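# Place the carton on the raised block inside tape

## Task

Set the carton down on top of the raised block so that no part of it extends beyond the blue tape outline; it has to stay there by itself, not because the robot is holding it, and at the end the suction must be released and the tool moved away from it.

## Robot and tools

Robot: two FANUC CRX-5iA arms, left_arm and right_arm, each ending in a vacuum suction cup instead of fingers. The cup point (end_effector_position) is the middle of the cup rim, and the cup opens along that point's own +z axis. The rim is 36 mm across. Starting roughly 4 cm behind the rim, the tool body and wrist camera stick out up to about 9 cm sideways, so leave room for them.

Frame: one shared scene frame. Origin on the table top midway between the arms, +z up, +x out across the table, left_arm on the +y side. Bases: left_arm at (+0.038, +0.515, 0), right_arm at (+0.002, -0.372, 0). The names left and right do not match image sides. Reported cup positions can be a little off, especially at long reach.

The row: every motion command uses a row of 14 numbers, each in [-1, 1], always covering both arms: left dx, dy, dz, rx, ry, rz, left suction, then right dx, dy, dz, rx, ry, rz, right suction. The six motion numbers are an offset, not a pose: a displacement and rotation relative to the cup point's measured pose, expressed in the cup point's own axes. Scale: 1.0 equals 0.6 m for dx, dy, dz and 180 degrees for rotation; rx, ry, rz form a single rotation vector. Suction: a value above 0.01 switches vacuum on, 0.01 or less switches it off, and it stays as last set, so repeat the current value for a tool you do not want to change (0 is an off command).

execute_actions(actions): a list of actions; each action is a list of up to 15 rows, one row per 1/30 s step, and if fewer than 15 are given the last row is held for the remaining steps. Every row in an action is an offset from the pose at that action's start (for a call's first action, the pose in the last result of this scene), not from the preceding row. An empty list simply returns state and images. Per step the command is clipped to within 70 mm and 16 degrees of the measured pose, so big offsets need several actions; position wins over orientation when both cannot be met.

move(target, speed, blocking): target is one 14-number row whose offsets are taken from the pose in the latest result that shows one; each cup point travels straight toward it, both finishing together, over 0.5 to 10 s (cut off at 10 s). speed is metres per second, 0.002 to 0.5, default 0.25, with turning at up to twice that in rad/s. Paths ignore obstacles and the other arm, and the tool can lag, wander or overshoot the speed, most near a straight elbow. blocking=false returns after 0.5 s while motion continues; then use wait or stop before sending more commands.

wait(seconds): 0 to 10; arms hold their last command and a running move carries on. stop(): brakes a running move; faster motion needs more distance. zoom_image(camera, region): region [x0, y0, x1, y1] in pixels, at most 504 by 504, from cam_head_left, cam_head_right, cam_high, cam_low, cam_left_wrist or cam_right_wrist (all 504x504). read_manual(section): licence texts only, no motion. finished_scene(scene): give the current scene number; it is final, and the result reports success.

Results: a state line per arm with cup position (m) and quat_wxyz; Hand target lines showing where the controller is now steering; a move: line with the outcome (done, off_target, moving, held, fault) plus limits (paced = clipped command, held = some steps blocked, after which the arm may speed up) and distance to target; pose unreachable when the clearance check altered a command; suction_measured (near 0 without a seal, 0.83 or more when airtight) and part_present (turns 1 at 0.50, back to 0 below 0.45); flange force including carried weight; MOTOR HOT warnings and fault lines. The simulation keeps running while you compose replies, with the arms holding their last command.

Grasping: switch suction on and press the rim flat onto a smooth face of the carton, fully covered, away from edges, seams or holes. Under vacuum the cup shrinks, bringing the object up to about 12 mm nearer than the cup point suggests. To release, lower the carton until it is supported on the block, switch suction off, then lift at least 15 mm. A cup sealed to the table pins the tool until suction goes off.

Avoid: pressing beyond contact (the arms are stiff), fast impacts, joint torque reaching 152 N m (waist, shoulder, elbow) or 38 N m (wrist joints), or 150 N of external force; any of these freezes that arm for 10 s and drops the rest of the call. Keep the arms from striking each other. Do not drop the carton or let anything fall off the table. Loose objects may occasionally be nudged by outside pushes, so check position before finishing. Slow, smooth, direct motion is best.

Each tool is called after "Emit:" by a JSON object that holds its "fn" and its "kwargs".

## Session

Emit:
{"fn": "execute_actions", "kwargs": {"actions": []}}

Scene clock: 0.00 s.
left_arm: end_effector_position=(+0.5360, +0.4722, +0.3126) suction_measured=0.01 part_present=0 end_effector_quat_wxyz=(+0.000, -0.219, +0.976, -0.001) | right_arm: end_effector_position=(+0.4975, -0.3092, +0.3114) suction_measured=0.00 part_present=0 end_effector_quat_wxyz=(-0.002, +0.199, +0.980, +0.001)
Joint positions: left_arm=[ 0.265  0.131  0.193  0.001 -1.633  0.263] | right_arm=[ 0.266  0.133  0.195 -0.003 -1.635 -0.787]
Joint velocities: left_arm=[-0.     0.     0.    -0.     0.     0.001] | right_arm=[ 0.     0.001 -0.     0.001 -0.    -0.   ]
Flange force (N, the push that the arm receives, along the end effector's own x y z axes): no reading
Hand target (left_arm): +0.536, +0.472, +0.313; +0.000, -0.219, +0.976, -0.001
Hand target (right_arm): +0.497, -0.309, +0.311; -0.002, +0.199, +0.980, +0.001
camera_calibration (this result's frames):
cam_left_wrist: T_world_to_cam=[[0.471127, -0.881634, -0.0275886, 0.184435], [-0.786491, -0.434034, 0.43937, 0.515763], [-0.399338, -0.185301, -0.897883, 0.661699], [0, 0, 0, 1]] pos_world=[0.582992, 0.509077, 0.372606]
cam_right_wrist: T_world_to_cam=[[-0.39395, -0.918122, -0.0430703, -0.0611069], [-0.836986, 0.338984, 0.429585, 0.409183], [-0.379812, 0.205285, -0.901999, 0.616307], [0, 0, 0, 1]] pos_world=[0.552488, -0.321328, 0.377497]

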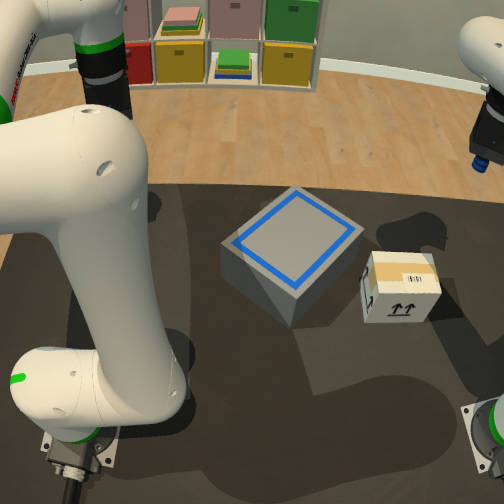

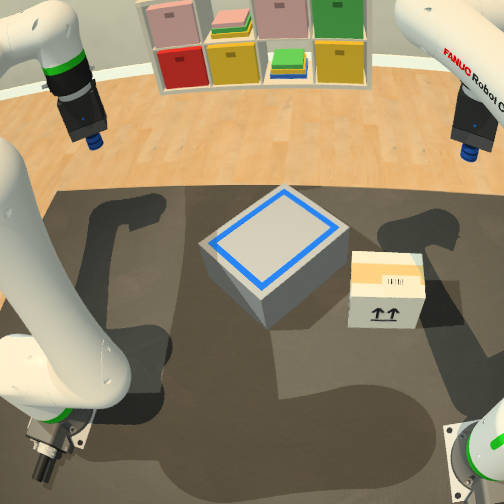

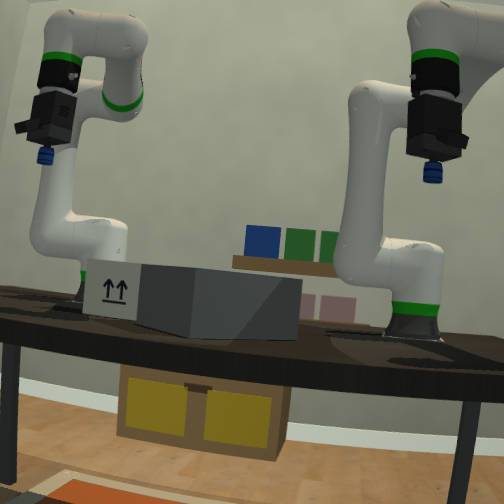

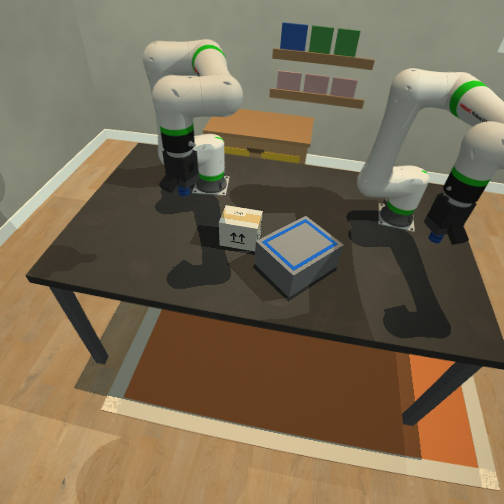

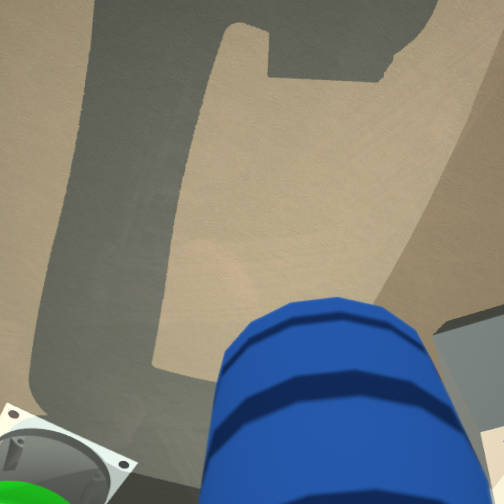

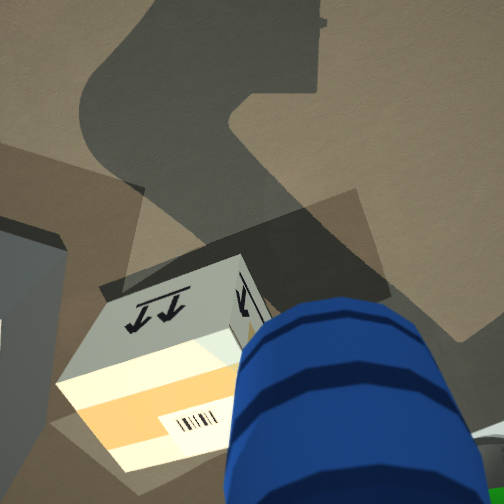

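Emit:
{"fn": "zoom_image", "kwargs": {"camera": "cam_head_right", "region": [320, 220, 460, 360]}}

Emit:
{"fn": "zoom_image", "kwargs": {"camera": "cam_head_right", "region": [190, 170, 370, 350]}}

Emit:
{"fn": "zoom_image", "kwargs": {"camera": "cam_high", "region": [70, 230, 320, 360]}}

Region (320, 220, 460, 360) of cam_head_right's 504x504 image, scaled by 3.600, with more detail than that image has.

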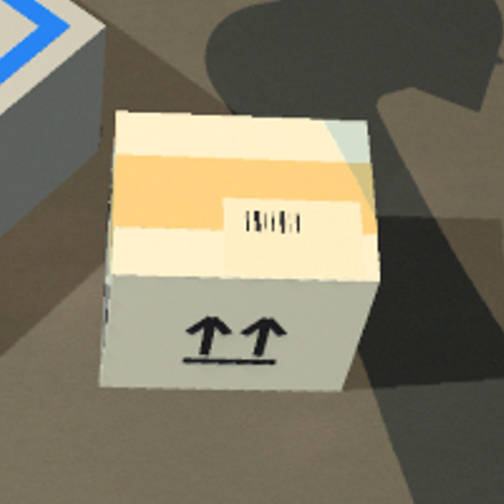

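Region (190, 170, 370, 350) of cam_head_right's 504x504 image, scaled by 2.800, with more detail than that image has.

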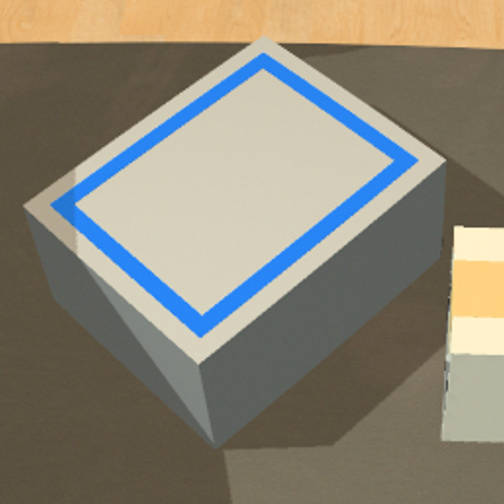

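Region (70, 230, 320, 360) of cam_high's 504x504 image, scaled by 2.016, with more detail than that image has; it fills the top 262 rows of this view, and the rest is white.

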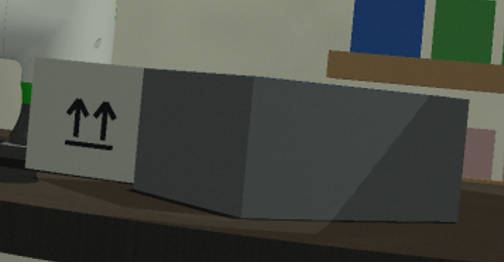

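Emit:
{"fn": "move", "kwargs": {"target": [0.065,0.252,0,0,0,0,0,0.338,0.148,0.24,0,0,0,1], "speed": 0.3}}

Scene clock: 46.33 s.
left_arm: end_effector_position=(+0.4365, +0.5924, +0.3126) suction_measured=0.01 part_present=0 end_effector_quat_wxyz=(+0.001, -0.219, +0.976, -0.001) | right_arm: end_effector_position=(+0.3448, -0.1488, +0.1677) suction_measured=0.00 part_present=0 end_effector_quat_wxyz=(-0.002, +0.199, +0.980, -0.000)
Joint positions: left_arm=[ 0.605 -0.109 -0.049  0.001 -1.63  -0.078] | right_arm=[ 0.776 -0.057 -0.341 -0.003 -1.289 -1.298]
Joint velocities: left_arm=[ 0.    -0.001 -0.     0.001  0.    -0.   ] | right_arm=[ 0.002  0.003 -0.001  0.001  0.001 -0.001]
Flange force (N, the push that the arm receives, along the end effector's own x y z axes): left_arm=[0.7 1.1 6.9] | right_arm=[6.5 -1.2 2.3]
Hand target (left_arm): +0.437, +0.592, +0.313; +0.001, -0.219, +0.976, -0.001
Hand target (right_arm): +0.345, -0.149, +0.168; -0.002, +0.199, +0.980, -0.000
Off the commanded pose (left_arm): 0.000 m, 0 deg.
Off the commanded pose (right_arm): 0.001 m, 0 deg.
move: done
camera_calibration (this result's frames):
cam_left_wrist: T_world_to_cam=[[0.471125, -0.881629, -0.0277786, 0.337387], [-0.78662, -0.434186, 0.438989, 0.489986], [-0.399086, -0.184967, -0.898063, 0.643953], [0, 0, 0, 1]] pos_world=[0.483474, 0.629305, 0.372584]
cam_right_wrist: T_world_to_cam=[[-0.394977, -0.917759, -0.0413781, 0.0200022], [-0.836451, 0.340628, 0.429328, 0.288873], [-0.379925, 0.204186, -0.9022, 0.395655], [0, 0, 0, 1]] pos_world=[0.399848, -0.160828, 0.233767]

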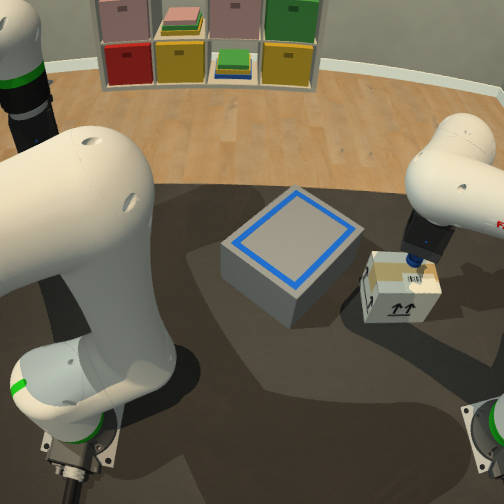

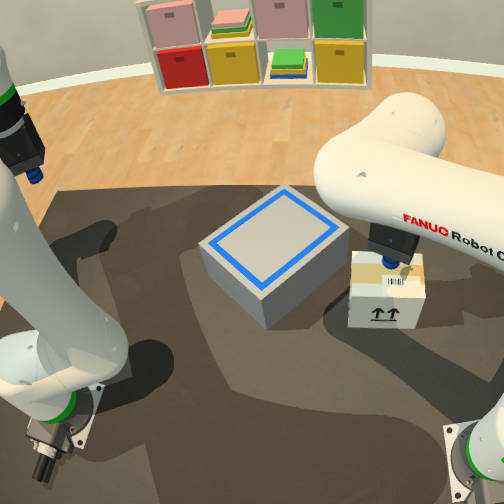

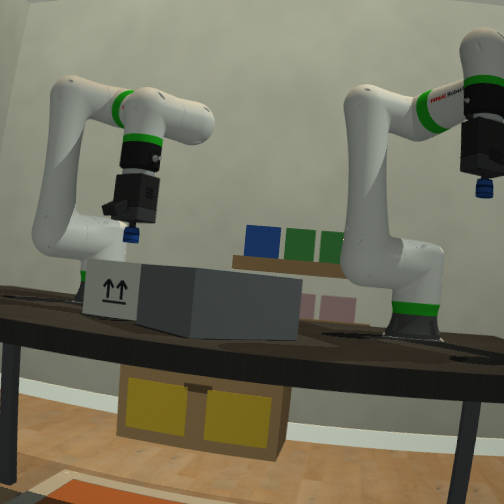

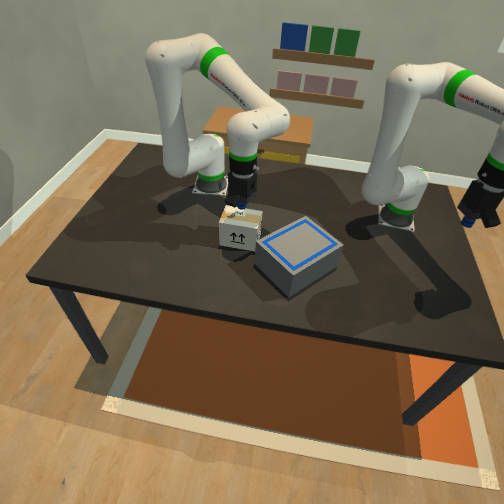

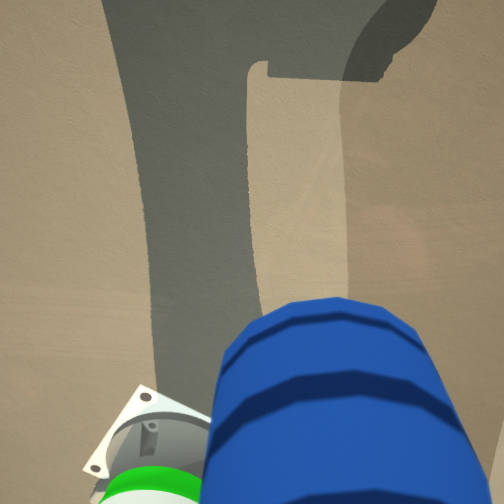

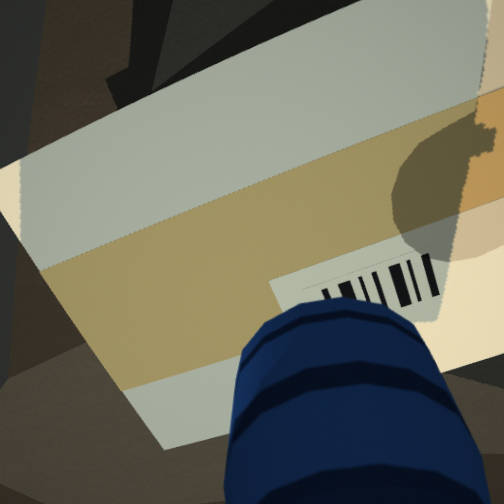

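Emit:
{"fn": "move", "kwargs": {"target": [0,0,0,0,0,0,0,-0.015,0.006,0.087,0,0,0,1], "speed": 0.04}}

Scene clock: 71.30 s.
left_arm: end_effector_position=(+0.4365, +0.5924, +0.3126) suction_measured=0.01 part_present=0 end_effector_quat_wxyz=(+0.001, -0.219, +0.976, -0.001) | right_arm: end_effector_position=(+0.3546, -0.1490, +0.1155) suction_measured=0.89 part_present=1 end_effector_quat_wxyz=(-0.002, +0.200, +0.980, -0.000)
Joint positions: left_arm=[ 0.605 -0.109 -0.049  0.001 -1.63  -0.078] | right_arm=[ 0.757  0.01  -0.404 -0.003 -1.158 -1.278]
Joint velocities: left_arm=[-0.001 -0.     0.     0.     0.001  0.001] | right_arm=[ 0.     0.001 -0.001 -0.     0.    -0.   ]
Flange force (N, the push that the arm receives, along the end effector's own x y z axes): left_arm=[-0.5 1.1 6.0] | right_arm=[2.8 2.8 8.8]
Hand target (left_arm): +0.437, +0.592, +0.313; +0.001, -0.219, +0.976, -0.001
Hand target (right_arm): +0.355, -0.149, +0.115; -0.002, +0.200, +0.980, -0.000
Off the commanded pose (left_arm): 0.000 m, 0 deg.
Off the commanded pose (right_arm): 0.000 m, 0 deg.
move: done
camera_calibration (this result's frames):
cam_left_wrist: T_world_to_cam=[[0.471108, -0.881638, -0.0277668, 0.337395], [-0.786648, -0.434174, 0.43895, 0.490006], [-0.399051, -0.18495, -0.898082, 0.643936], [0, 0, 0, 1]] pos_world=[0.483476, 0.629305, 0.372588]
cam_right_wrist: T_world_to_cam=[[-0.395271, -0.917629, -0.0414538, 0.0216485], [-0.836443, 0.340915, 0.429115, 0.319592], [-0.379636, 0.204291, -0.902298, 0.352239], [0, 0, 0, 1]] pos_world=[0.4096, -0.161048, 0.181581]

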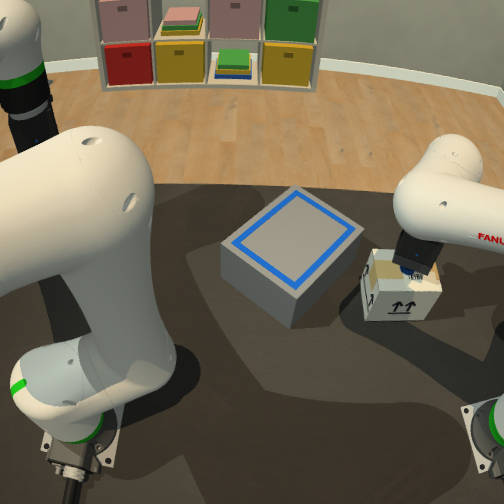

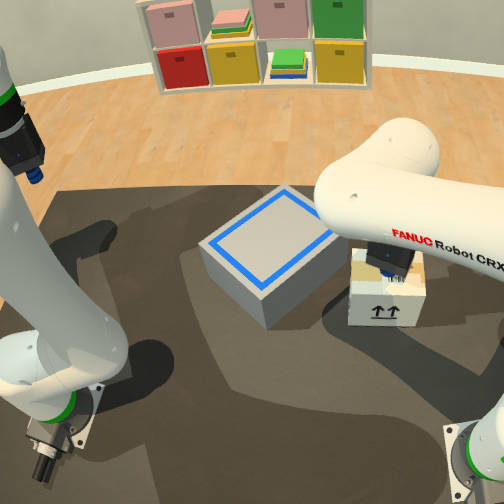

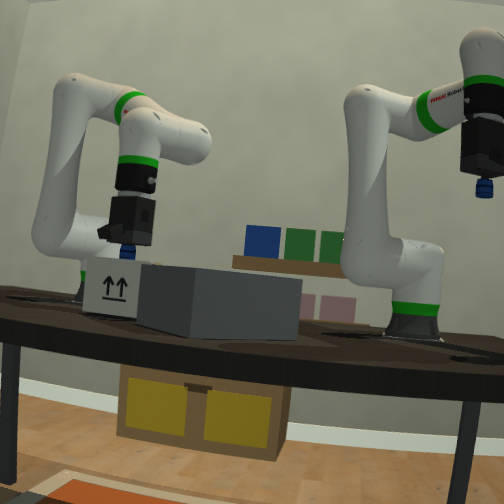

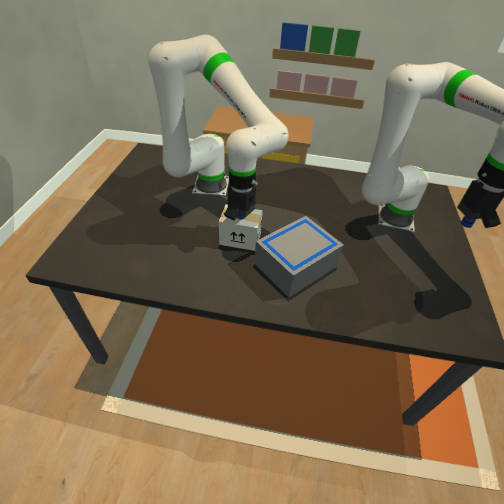

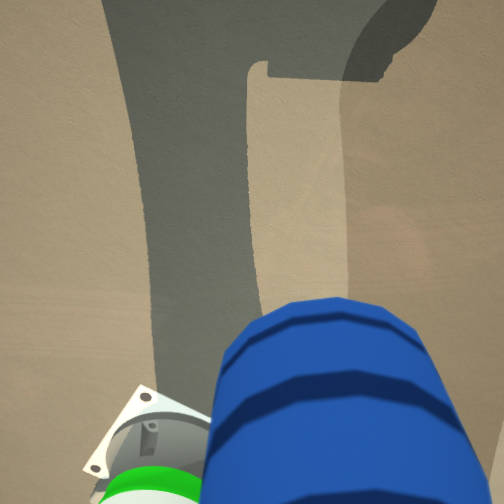

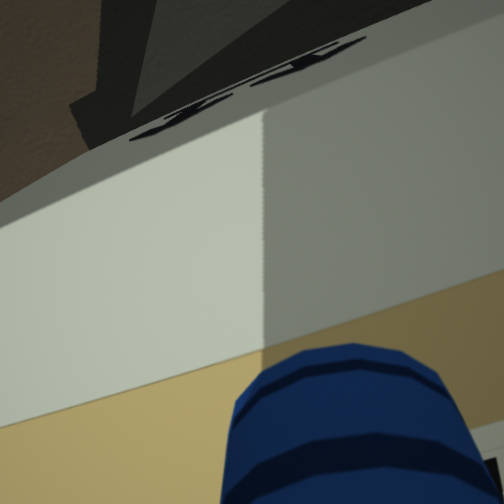

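Emit:
{"fn": "move", "kwargs": {"target": [0,0,0,0,0,0,0,0,0,-0.275,0,0,0,1], "speed": 0.2}}

Emit:
{"fn": "move", "kwargs": {"target": [0,0,0,0,0,0,0,0.0266,0.418,0,0,0,-0.268,1], "speed": 0.2}}

Emit:
{"fn": "move", "kwargs": {"target": [0,0,0,0,0,0,0,0,0,0.055,0,0,0,1], "speed": 0.08}}

Emit:
{"fn": "zoom_image", "kwargs": {"camera": "cam_low", "region": [230, 160, 370, 300]}}

Emit:
{"fn": "zoom_image", "kwargs": {"camera": "cam_head_left", "region": [200, 160, 380, 340]}}

Emit:
{"fn": "zoom_image", "kwargs": {"camera": "cam_high", "region": [130, 170, 310, 350]}}

Scene clock: 86.37 s.
left_arm: end_effector_position=(+0.4365, +0.5924, +0.3126) suction_measured=0.01 part_present=0 end_effector_quat_wxyz=(+0.001, -0.219, +0.976, -0.001) | right_arm: end_effector_position=(+0.3546, -0.1490, +0.2806) suction_measured=0.94 part_present=1 end_effector_quat_wxyz=(-0.002, +0.199, +0.980, -0.000)
Joint positions: left_arm=[ 0.605 -0.109 -0.049  0.001 -1.63  -0.078] | right_arm=[ 0.757 -0.079 -0.095 -0.003 -1.557 -1.279]
Joint velocities: left_arm=[ 0.     0.002 -0.     0.     0.001  0.001] | right_arm=[-0.     0.001  0.001 -0.006 -0.001  0.   ]
Flange force (N, the push that the arm receives, along the end effector's own x y z axes): left_arm=[-1.1 0.8 4.9] | right_arm=[3.8 -0.8 8.9]
Hand target (left_arm): +0.437, +0.592, +0.313; +0.001, -0.219, +0.976, -0.001
Hand target (right_arm): +0.355, -0.149, +0.281; -0.002, +0.199, +0.980, -0.000
Off the commanded pose (left_arm): 0.000 m, 0 deg.
Off the commanded pose (right_arm): 0.001 m, 0 deg.
move: done
camera_calibration (this result's frames):
cam_left_wrist: T_world_to_cam=[[0.471125, -0.88163, -0.0277656, 0.337379], [-0.786623, -0.43418, 0.438989, 0.489983], [-0.399081, -0.184977, -0.898063, 0.643958], [0, 0, 0, 1]] pos_world=[0.483475, 0.629302, 0.372585]
cam_right_wrist: T_world_to_cam=[[-0.394258, -0.918064, -0.0414701, 0.0280858], [-0.836881, 0.340017, 0.428975, 0.248788], [-0.379725, 0.203832, -0.902364, 0.501194], [0, 0, 0, 1]] pos_world=[0.409595, -0.160967, 0.3467]

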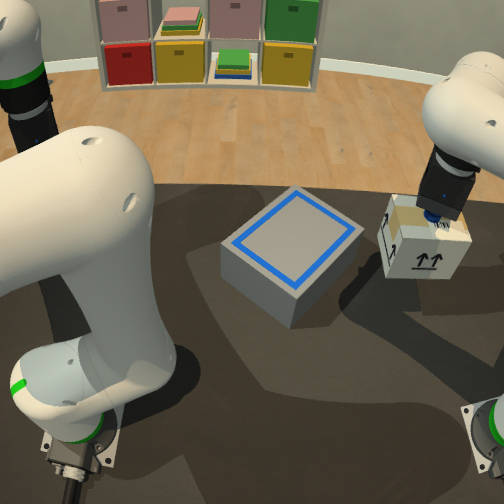

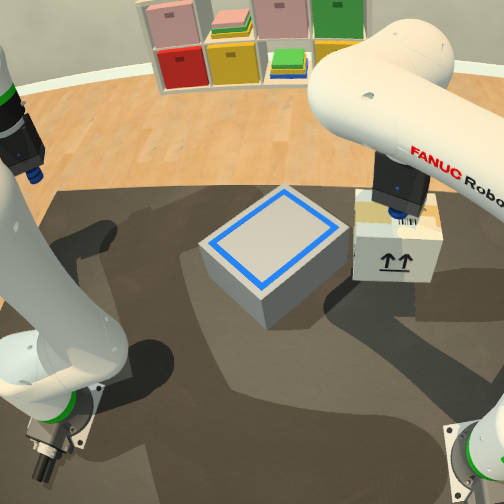

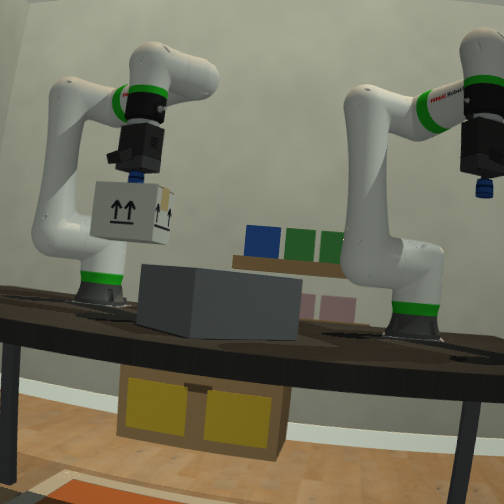

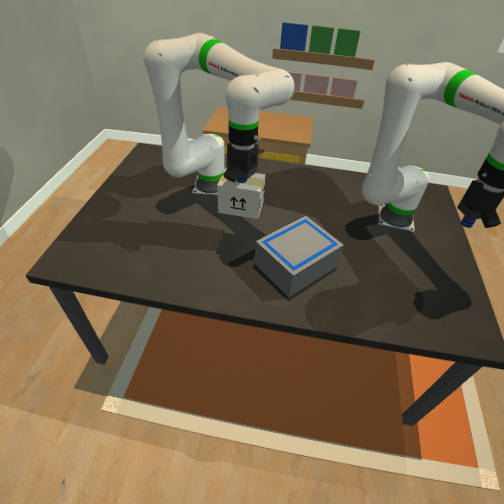

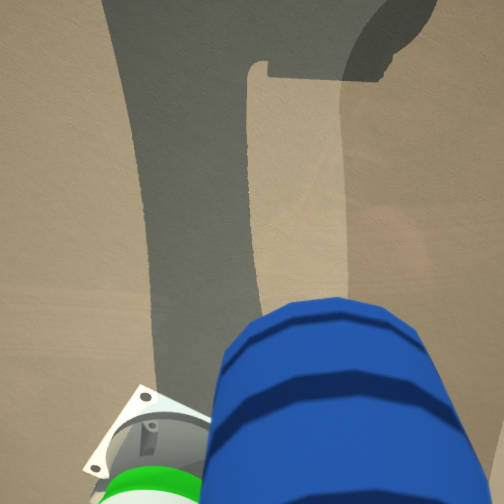

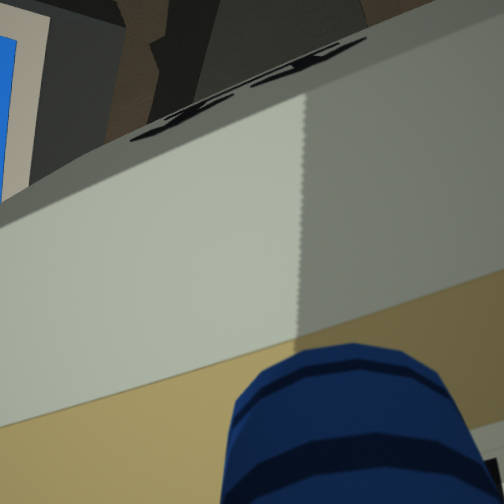

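Scene clock: 88.87 s.
left_arm: end_effector_position=(+0.4365, +0.5924, +0.3126) suction_measured=0.01 part_present=0 end_effector_quat_wxyz=(+0.001, -0.219, +0.976, -0.001) | right_arm: end_effector_position=(+0.4374, +0.0881, +0.2802) suction_measured=0.94 part_present=1 end_effector_quat_wxyz=(-0.001, -0.219, +0.976, +0.000)
Joint positions: left_arm=[ 0.605 -0.109 -0.049  0.001 -1.63  -0.078] | right_arm=[ 0.897  0.489  0.582 -0.002 -1.665 -0.576]
Joint velocities: left_arm=[-0.     0.002 -0.    -0.001  0.    -0.   ] | right_arm=[-0.     0.002  0.002 -0.004 -0.001  0.002]
Flange force (N, the push that the arm receives, along the end effector's own x y z axes): left_arm=[0.2 2.0 6.7] | right_arm=[19.3 -6.4 16.9]
Hand target (left_arm): +0.437, +0.592, +0.313; +0.001, -0.219, +0.976, -0.001
Hand target (right_arm): +0.437, +0.088, +0.280; -0.002, -0.219, +0.976, +0.000
Off the commanded pose (left_arm): 0.000 m, 0 deg.
Off the commanded pose (right_arm): 0.000 m, 0 deg.
move: done
camera_calibration (this result's frames):
cam_left_wrist: T_world_to_cam=[[0.471124, -0.88163, -0.0277654, 0.337379], [-0.786623, -0.43418, 0.438989, 0.489983], [-0.399081, -0.184978, -0.898063, 0.643958], [0, 0, 0, 1]] pos_world=[0.483475, 0.629302, 0.372585]
cam_right_wrist: T_world_to_cam=[[0.422567, -0.90529, -0.0434457, -0.0795176], [-0.810567, -0.39893, 0.428761, 0.291296], [-0.405485, -0.145965, -0.902373, 0.526073], [0, 0, 0, 1]] pos_world=[0.483031, 0.121008, 0.346363]

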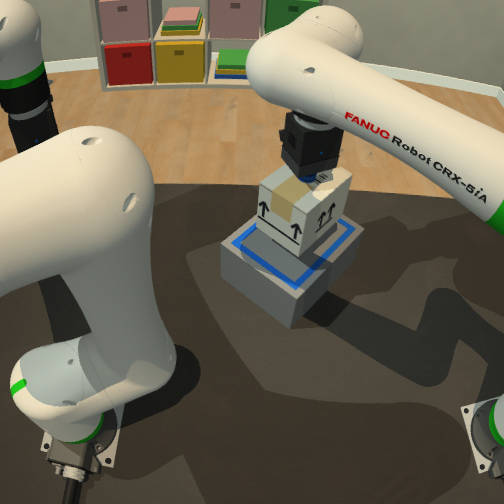

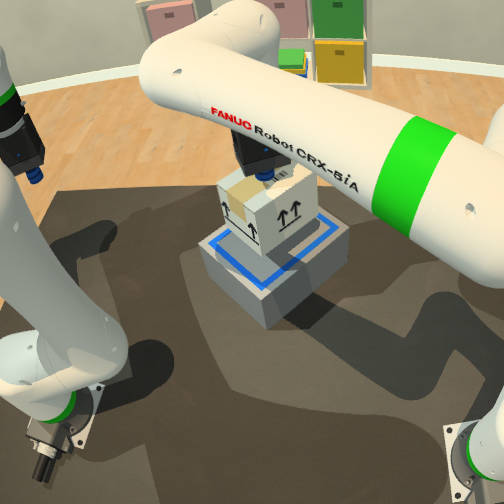

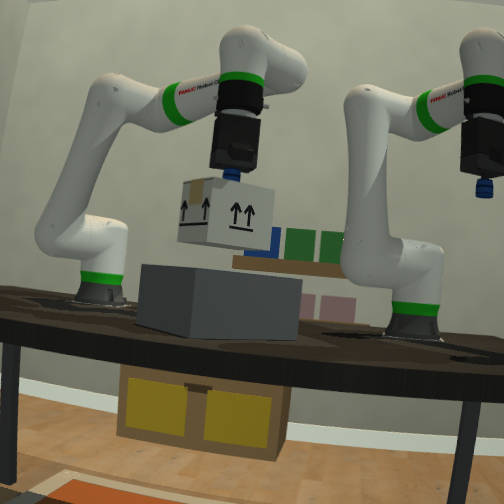

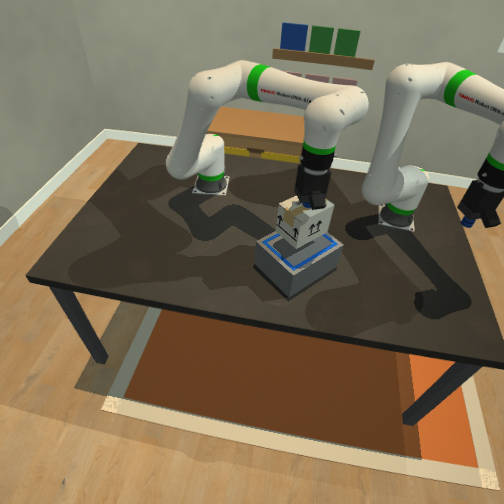

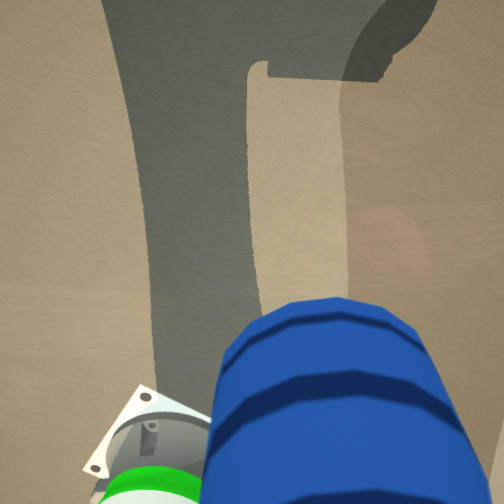

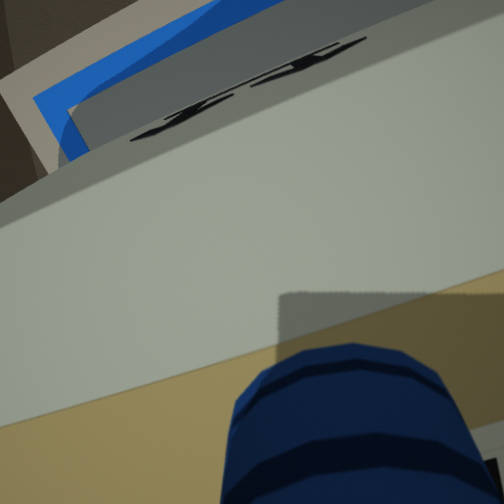

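Scene clock: 89.63 s.
left_arm: end_effector_position=(+0.4365, +0.5924, +0.3126) suction_measured=0.01 part_present=0 end_effector_quat_wxyz=(+0.001, -0.219, +0.976, -0.001) | right_arm: end_effector_position=(+0.4374, +0.0881, +0.2472) suction_measured=0.94 part_present=1 end_effector_quat_wxyz=(-0.002, -0.219, +0.976, +0.000)
Joint positions: left_arm=[ 0.605 -0.109 -0.049  0.001 -1.63  -0.078] | right_arm=[ 0.897  0.485  0.498 -0.003 -1.586 -0.576]
Joint velocities: left_arm=[ 0.     0.002 -0.    -0.     0.     0.001] | right_arm=[-0.     0.    -0.001 -0.001  0.001 -0.002]
Flange force (N, the push that the arm receives, along the end effector's own x y z axes): left_arm=[-0.1 2.2 6.3] | right_arm=[6.7 -0.1 8.0]
Hand target (left_arm): +0.437, +0.592, +0.313; +0.001, -0.219, +0.976, -0.001
Hand target (right_arm): +0.437, +0.088, +0.247; -0.002, -0.219, +0.976, +0.000
Off the commanded pose (left_arm): 0.000 m, 0 deg.
Off the commanded pose (right_arm): 0.000 m, 0 deg.
move: done
camera_calibration (this result's frames):
cam_left_wrist: T_world_to_cam=[[0.471125, -0.88163, -0.0277657, 0.337379], [-0.786623, -0.434181, 0.438989, 0.489983], [-0.399081, -0.184977, -0.898063, 0.643958], [0, 0, 0, 1]] pos_world=[0.483475, 0.629302, 0.372585]
cam_right_wrist: T_world_to_cam=[[0.422431, -0.905346, -0.0436005, -0.0808012], [-0.810567, -0.398859, 0.428828, 0.305397], [-0.405628, -0.145809, -0.902334, 0.496337], [0, 0, 0, 1]] pos_world=[0.483006, 0.121028, 0.313376]

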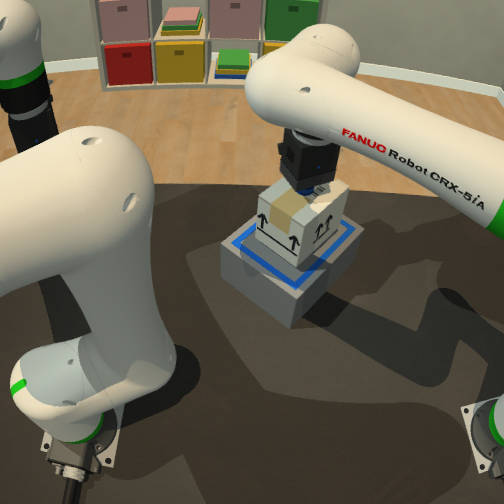

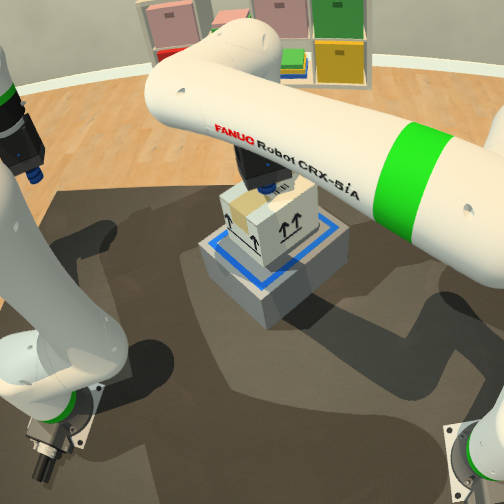

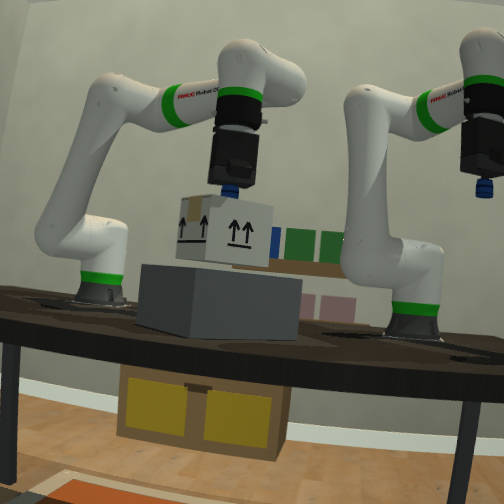

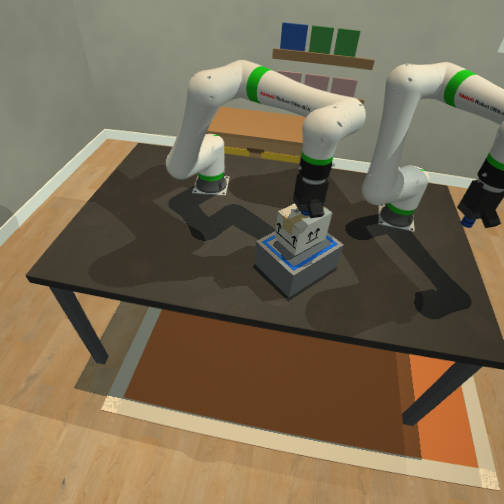

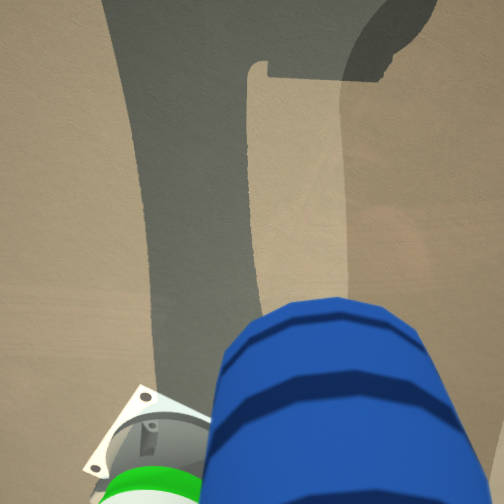

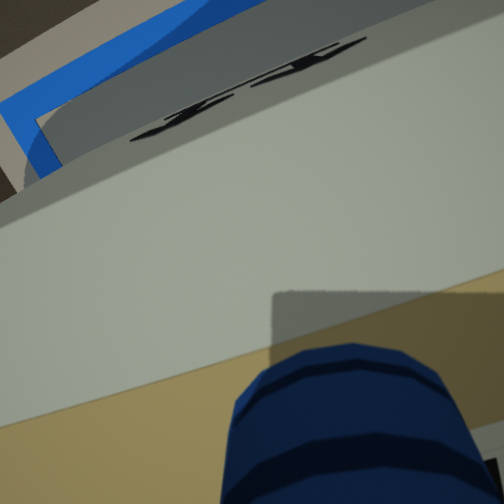

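Region (230, 160, 370, 300) of cam_low's 504x504 image, scaled by 3.600, with more detail than that image has.

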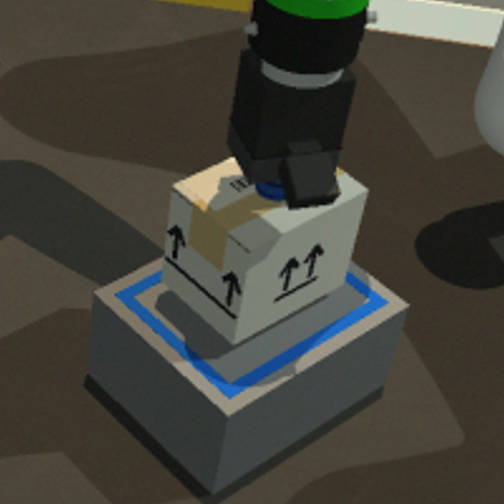

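Region (200, 160, 380, 340) of cam_head_left's 504x504 image, scaled by 2.800, with more detail than that image has.

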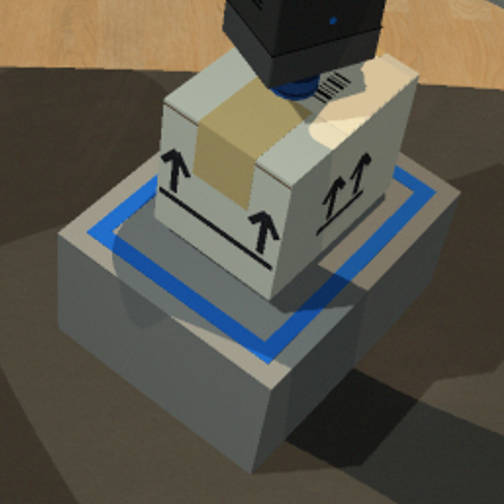

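Region (130, 170, 310, 350) of cam_high's 504x504 image, scaled by 2.800, with more detail than that image has.

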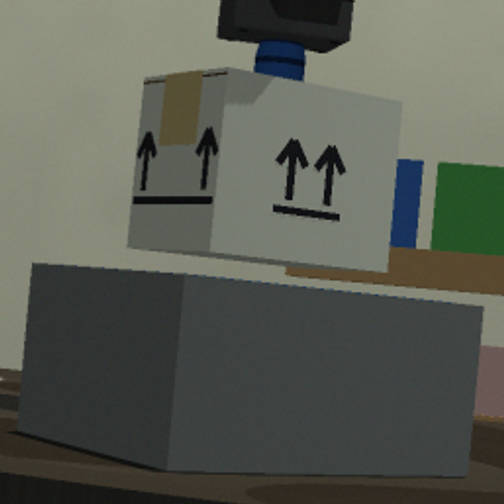

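Emit:
{"fn": "move", "kwargs": {"target": [0,0,0,0,0,0,0,0,0,0.023,0,0,0,1], "speed": 0.03}}

Emit:
{"fn": "zoom_image", "kwargs": {"camera": "cam_high", "region": [130, 170, 310, 350]}}

Emit:
{"fn": "zoom_image", "kwargs": {"camera": "cam_low", "region": [230, 160, 370, 300]}}

Emit:
{"fn": "zoom_image", "kwargs": {"camera": "cam_head_left", "region": [200, 160, 380, 340]}}

Scene clock: 101.73 s.
left_arm: end_effector_position=(+0.4365, +0.5924, +0.3126) suction_measured=0.01 part_present=0 end_effector_quat_wxyz=(+0.001, -0.219, +0.976, -0.001) | right_arm: end_effector_position=(+0.4374, +0.0881, +0.2335) suction_measured=0.94 part_present=1 end_effector_quat_wxyz=(-0.001, -0.219, +0.976, +0.000)
Joint positions: left_arm=[ 0.605 -0.109 -0.049  0.001 -1.63  -0.078] | right_arm=[ 0.897  0.485  0.466 -0.002 -1.554 -0.576]
Joint velocities: left_arm=[-0.001  0.    -0.     0.     0.002 -0.001] | right_arm=[ 0.    -0.001 -0.001 -0.     0.001 -0.001]
Flange force (N, the push that the arm receives, along the end effector's own x y z axes): left_arm=[-0.2 0.5 6.1] | right_arm=[8.3 -0.6 9.3]
Hand target (left_arm): +0.437, +0.592, +0.313; +0.001, -0.219, +0.976, -0.001
Hand target (right_arm): +0.437, +0.088, +0.233; -0.002, -0.219, +0.976, +0.000
Off the commanded pose (left_arm): 0.000 m, 0 deg.
Off the commanded pose (right_arm): 0.000 m, 0 deg.
move: done
camera_calibration (this result's frames):
cam_left_wrist: T_world_to_cam=[[0.471125, -0.88163, -0.0277655, 0.337379], [-0.786623, -0.43418, 0.438989, 0.489983], [-0.399081, -0.184978, -0.898063, 0.643958], [0, 0, 0, 1]] pos_world=[0.483475, 0.629302, 0.372585]
cam_right_wrist: T_world_to_cam=[[0.422284, -0.905418, -0.0435195, -0.0814168], [-0.810735, -0.398726, 0.428632, 0.311401], [-0.405444, -0.145722, -0.90243, 0.483953], [0, 0, 0, 1]] pos_world=[0.483061, 0.12097, 0.299714]

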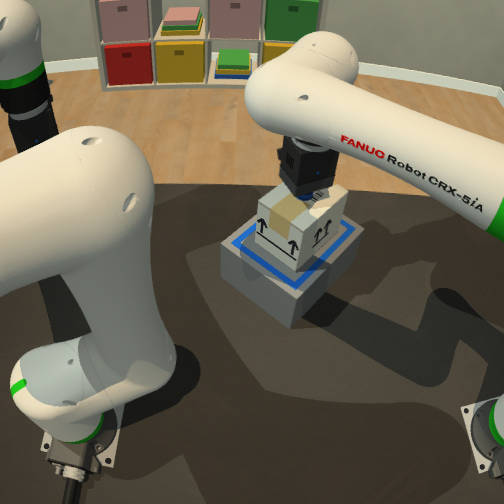

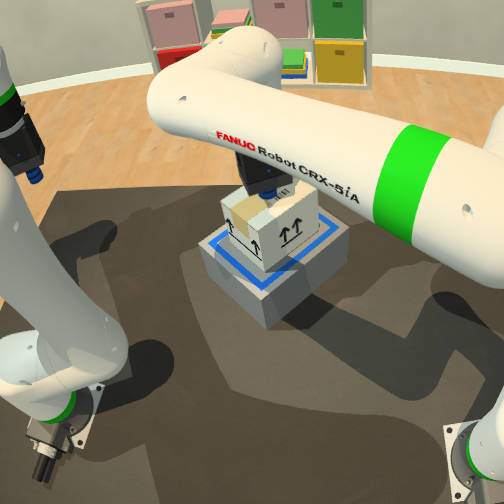

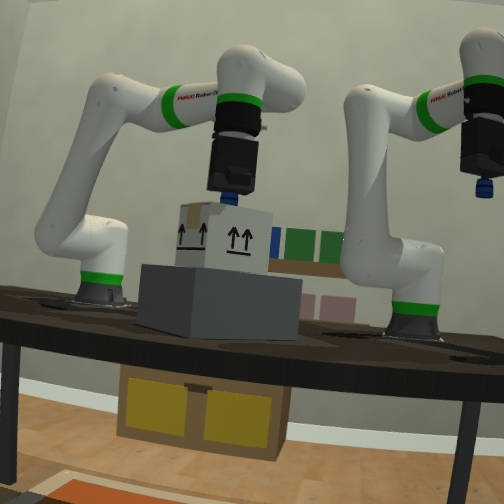

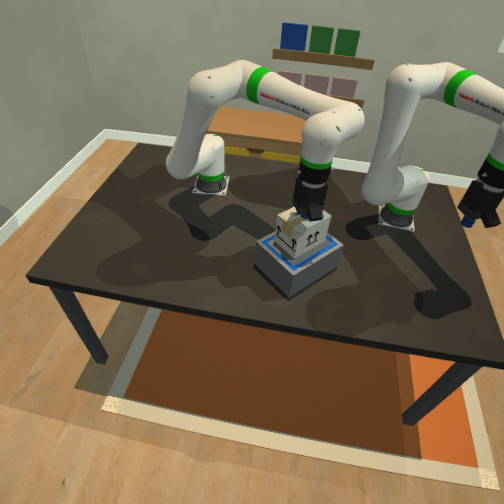

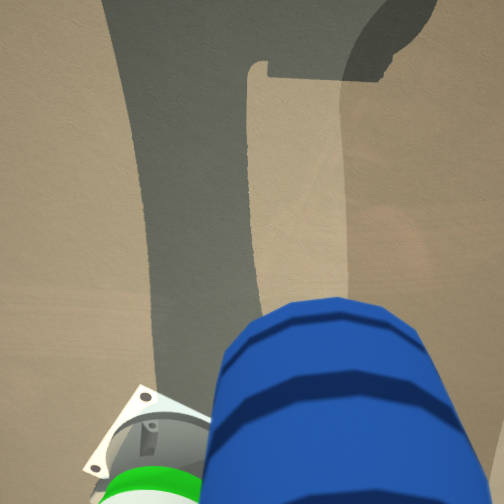

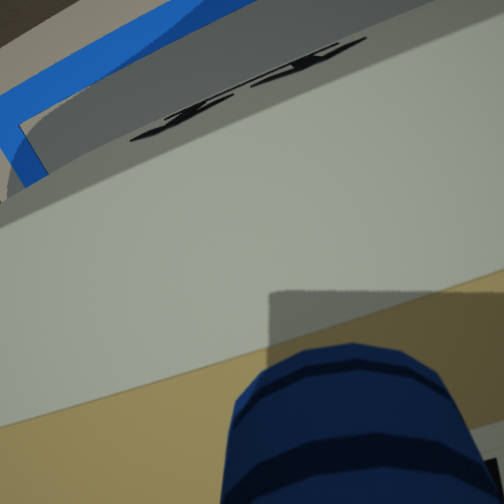

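Region (130, 170, 310, 350) of cam_high's 504x504 image, scaled by 2.800, with more detail than that image has.

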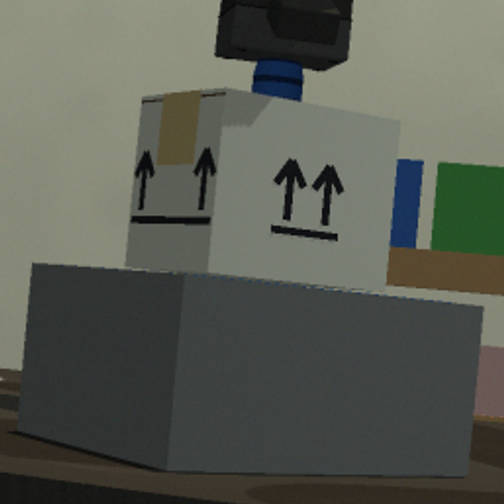

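Region (230, 160, 370, 300) of cam_low's 504x504 image, scaled by 3.600, with more detail than that image has.

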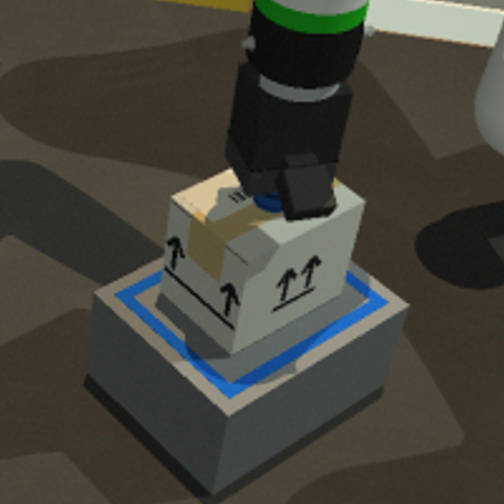

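Region (200, 160, 380, 340) of cam_head_left's 504x504 image, scaled by 2.800, with more detail than that image has.

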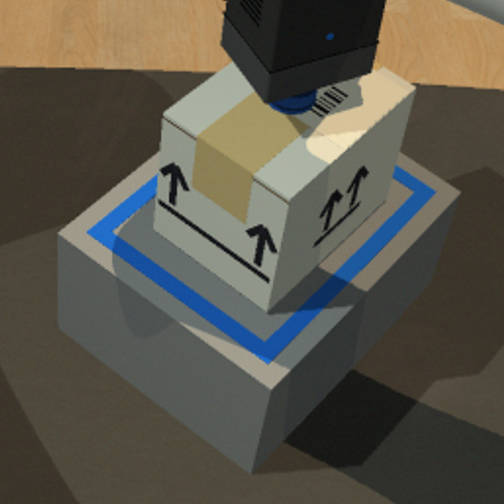

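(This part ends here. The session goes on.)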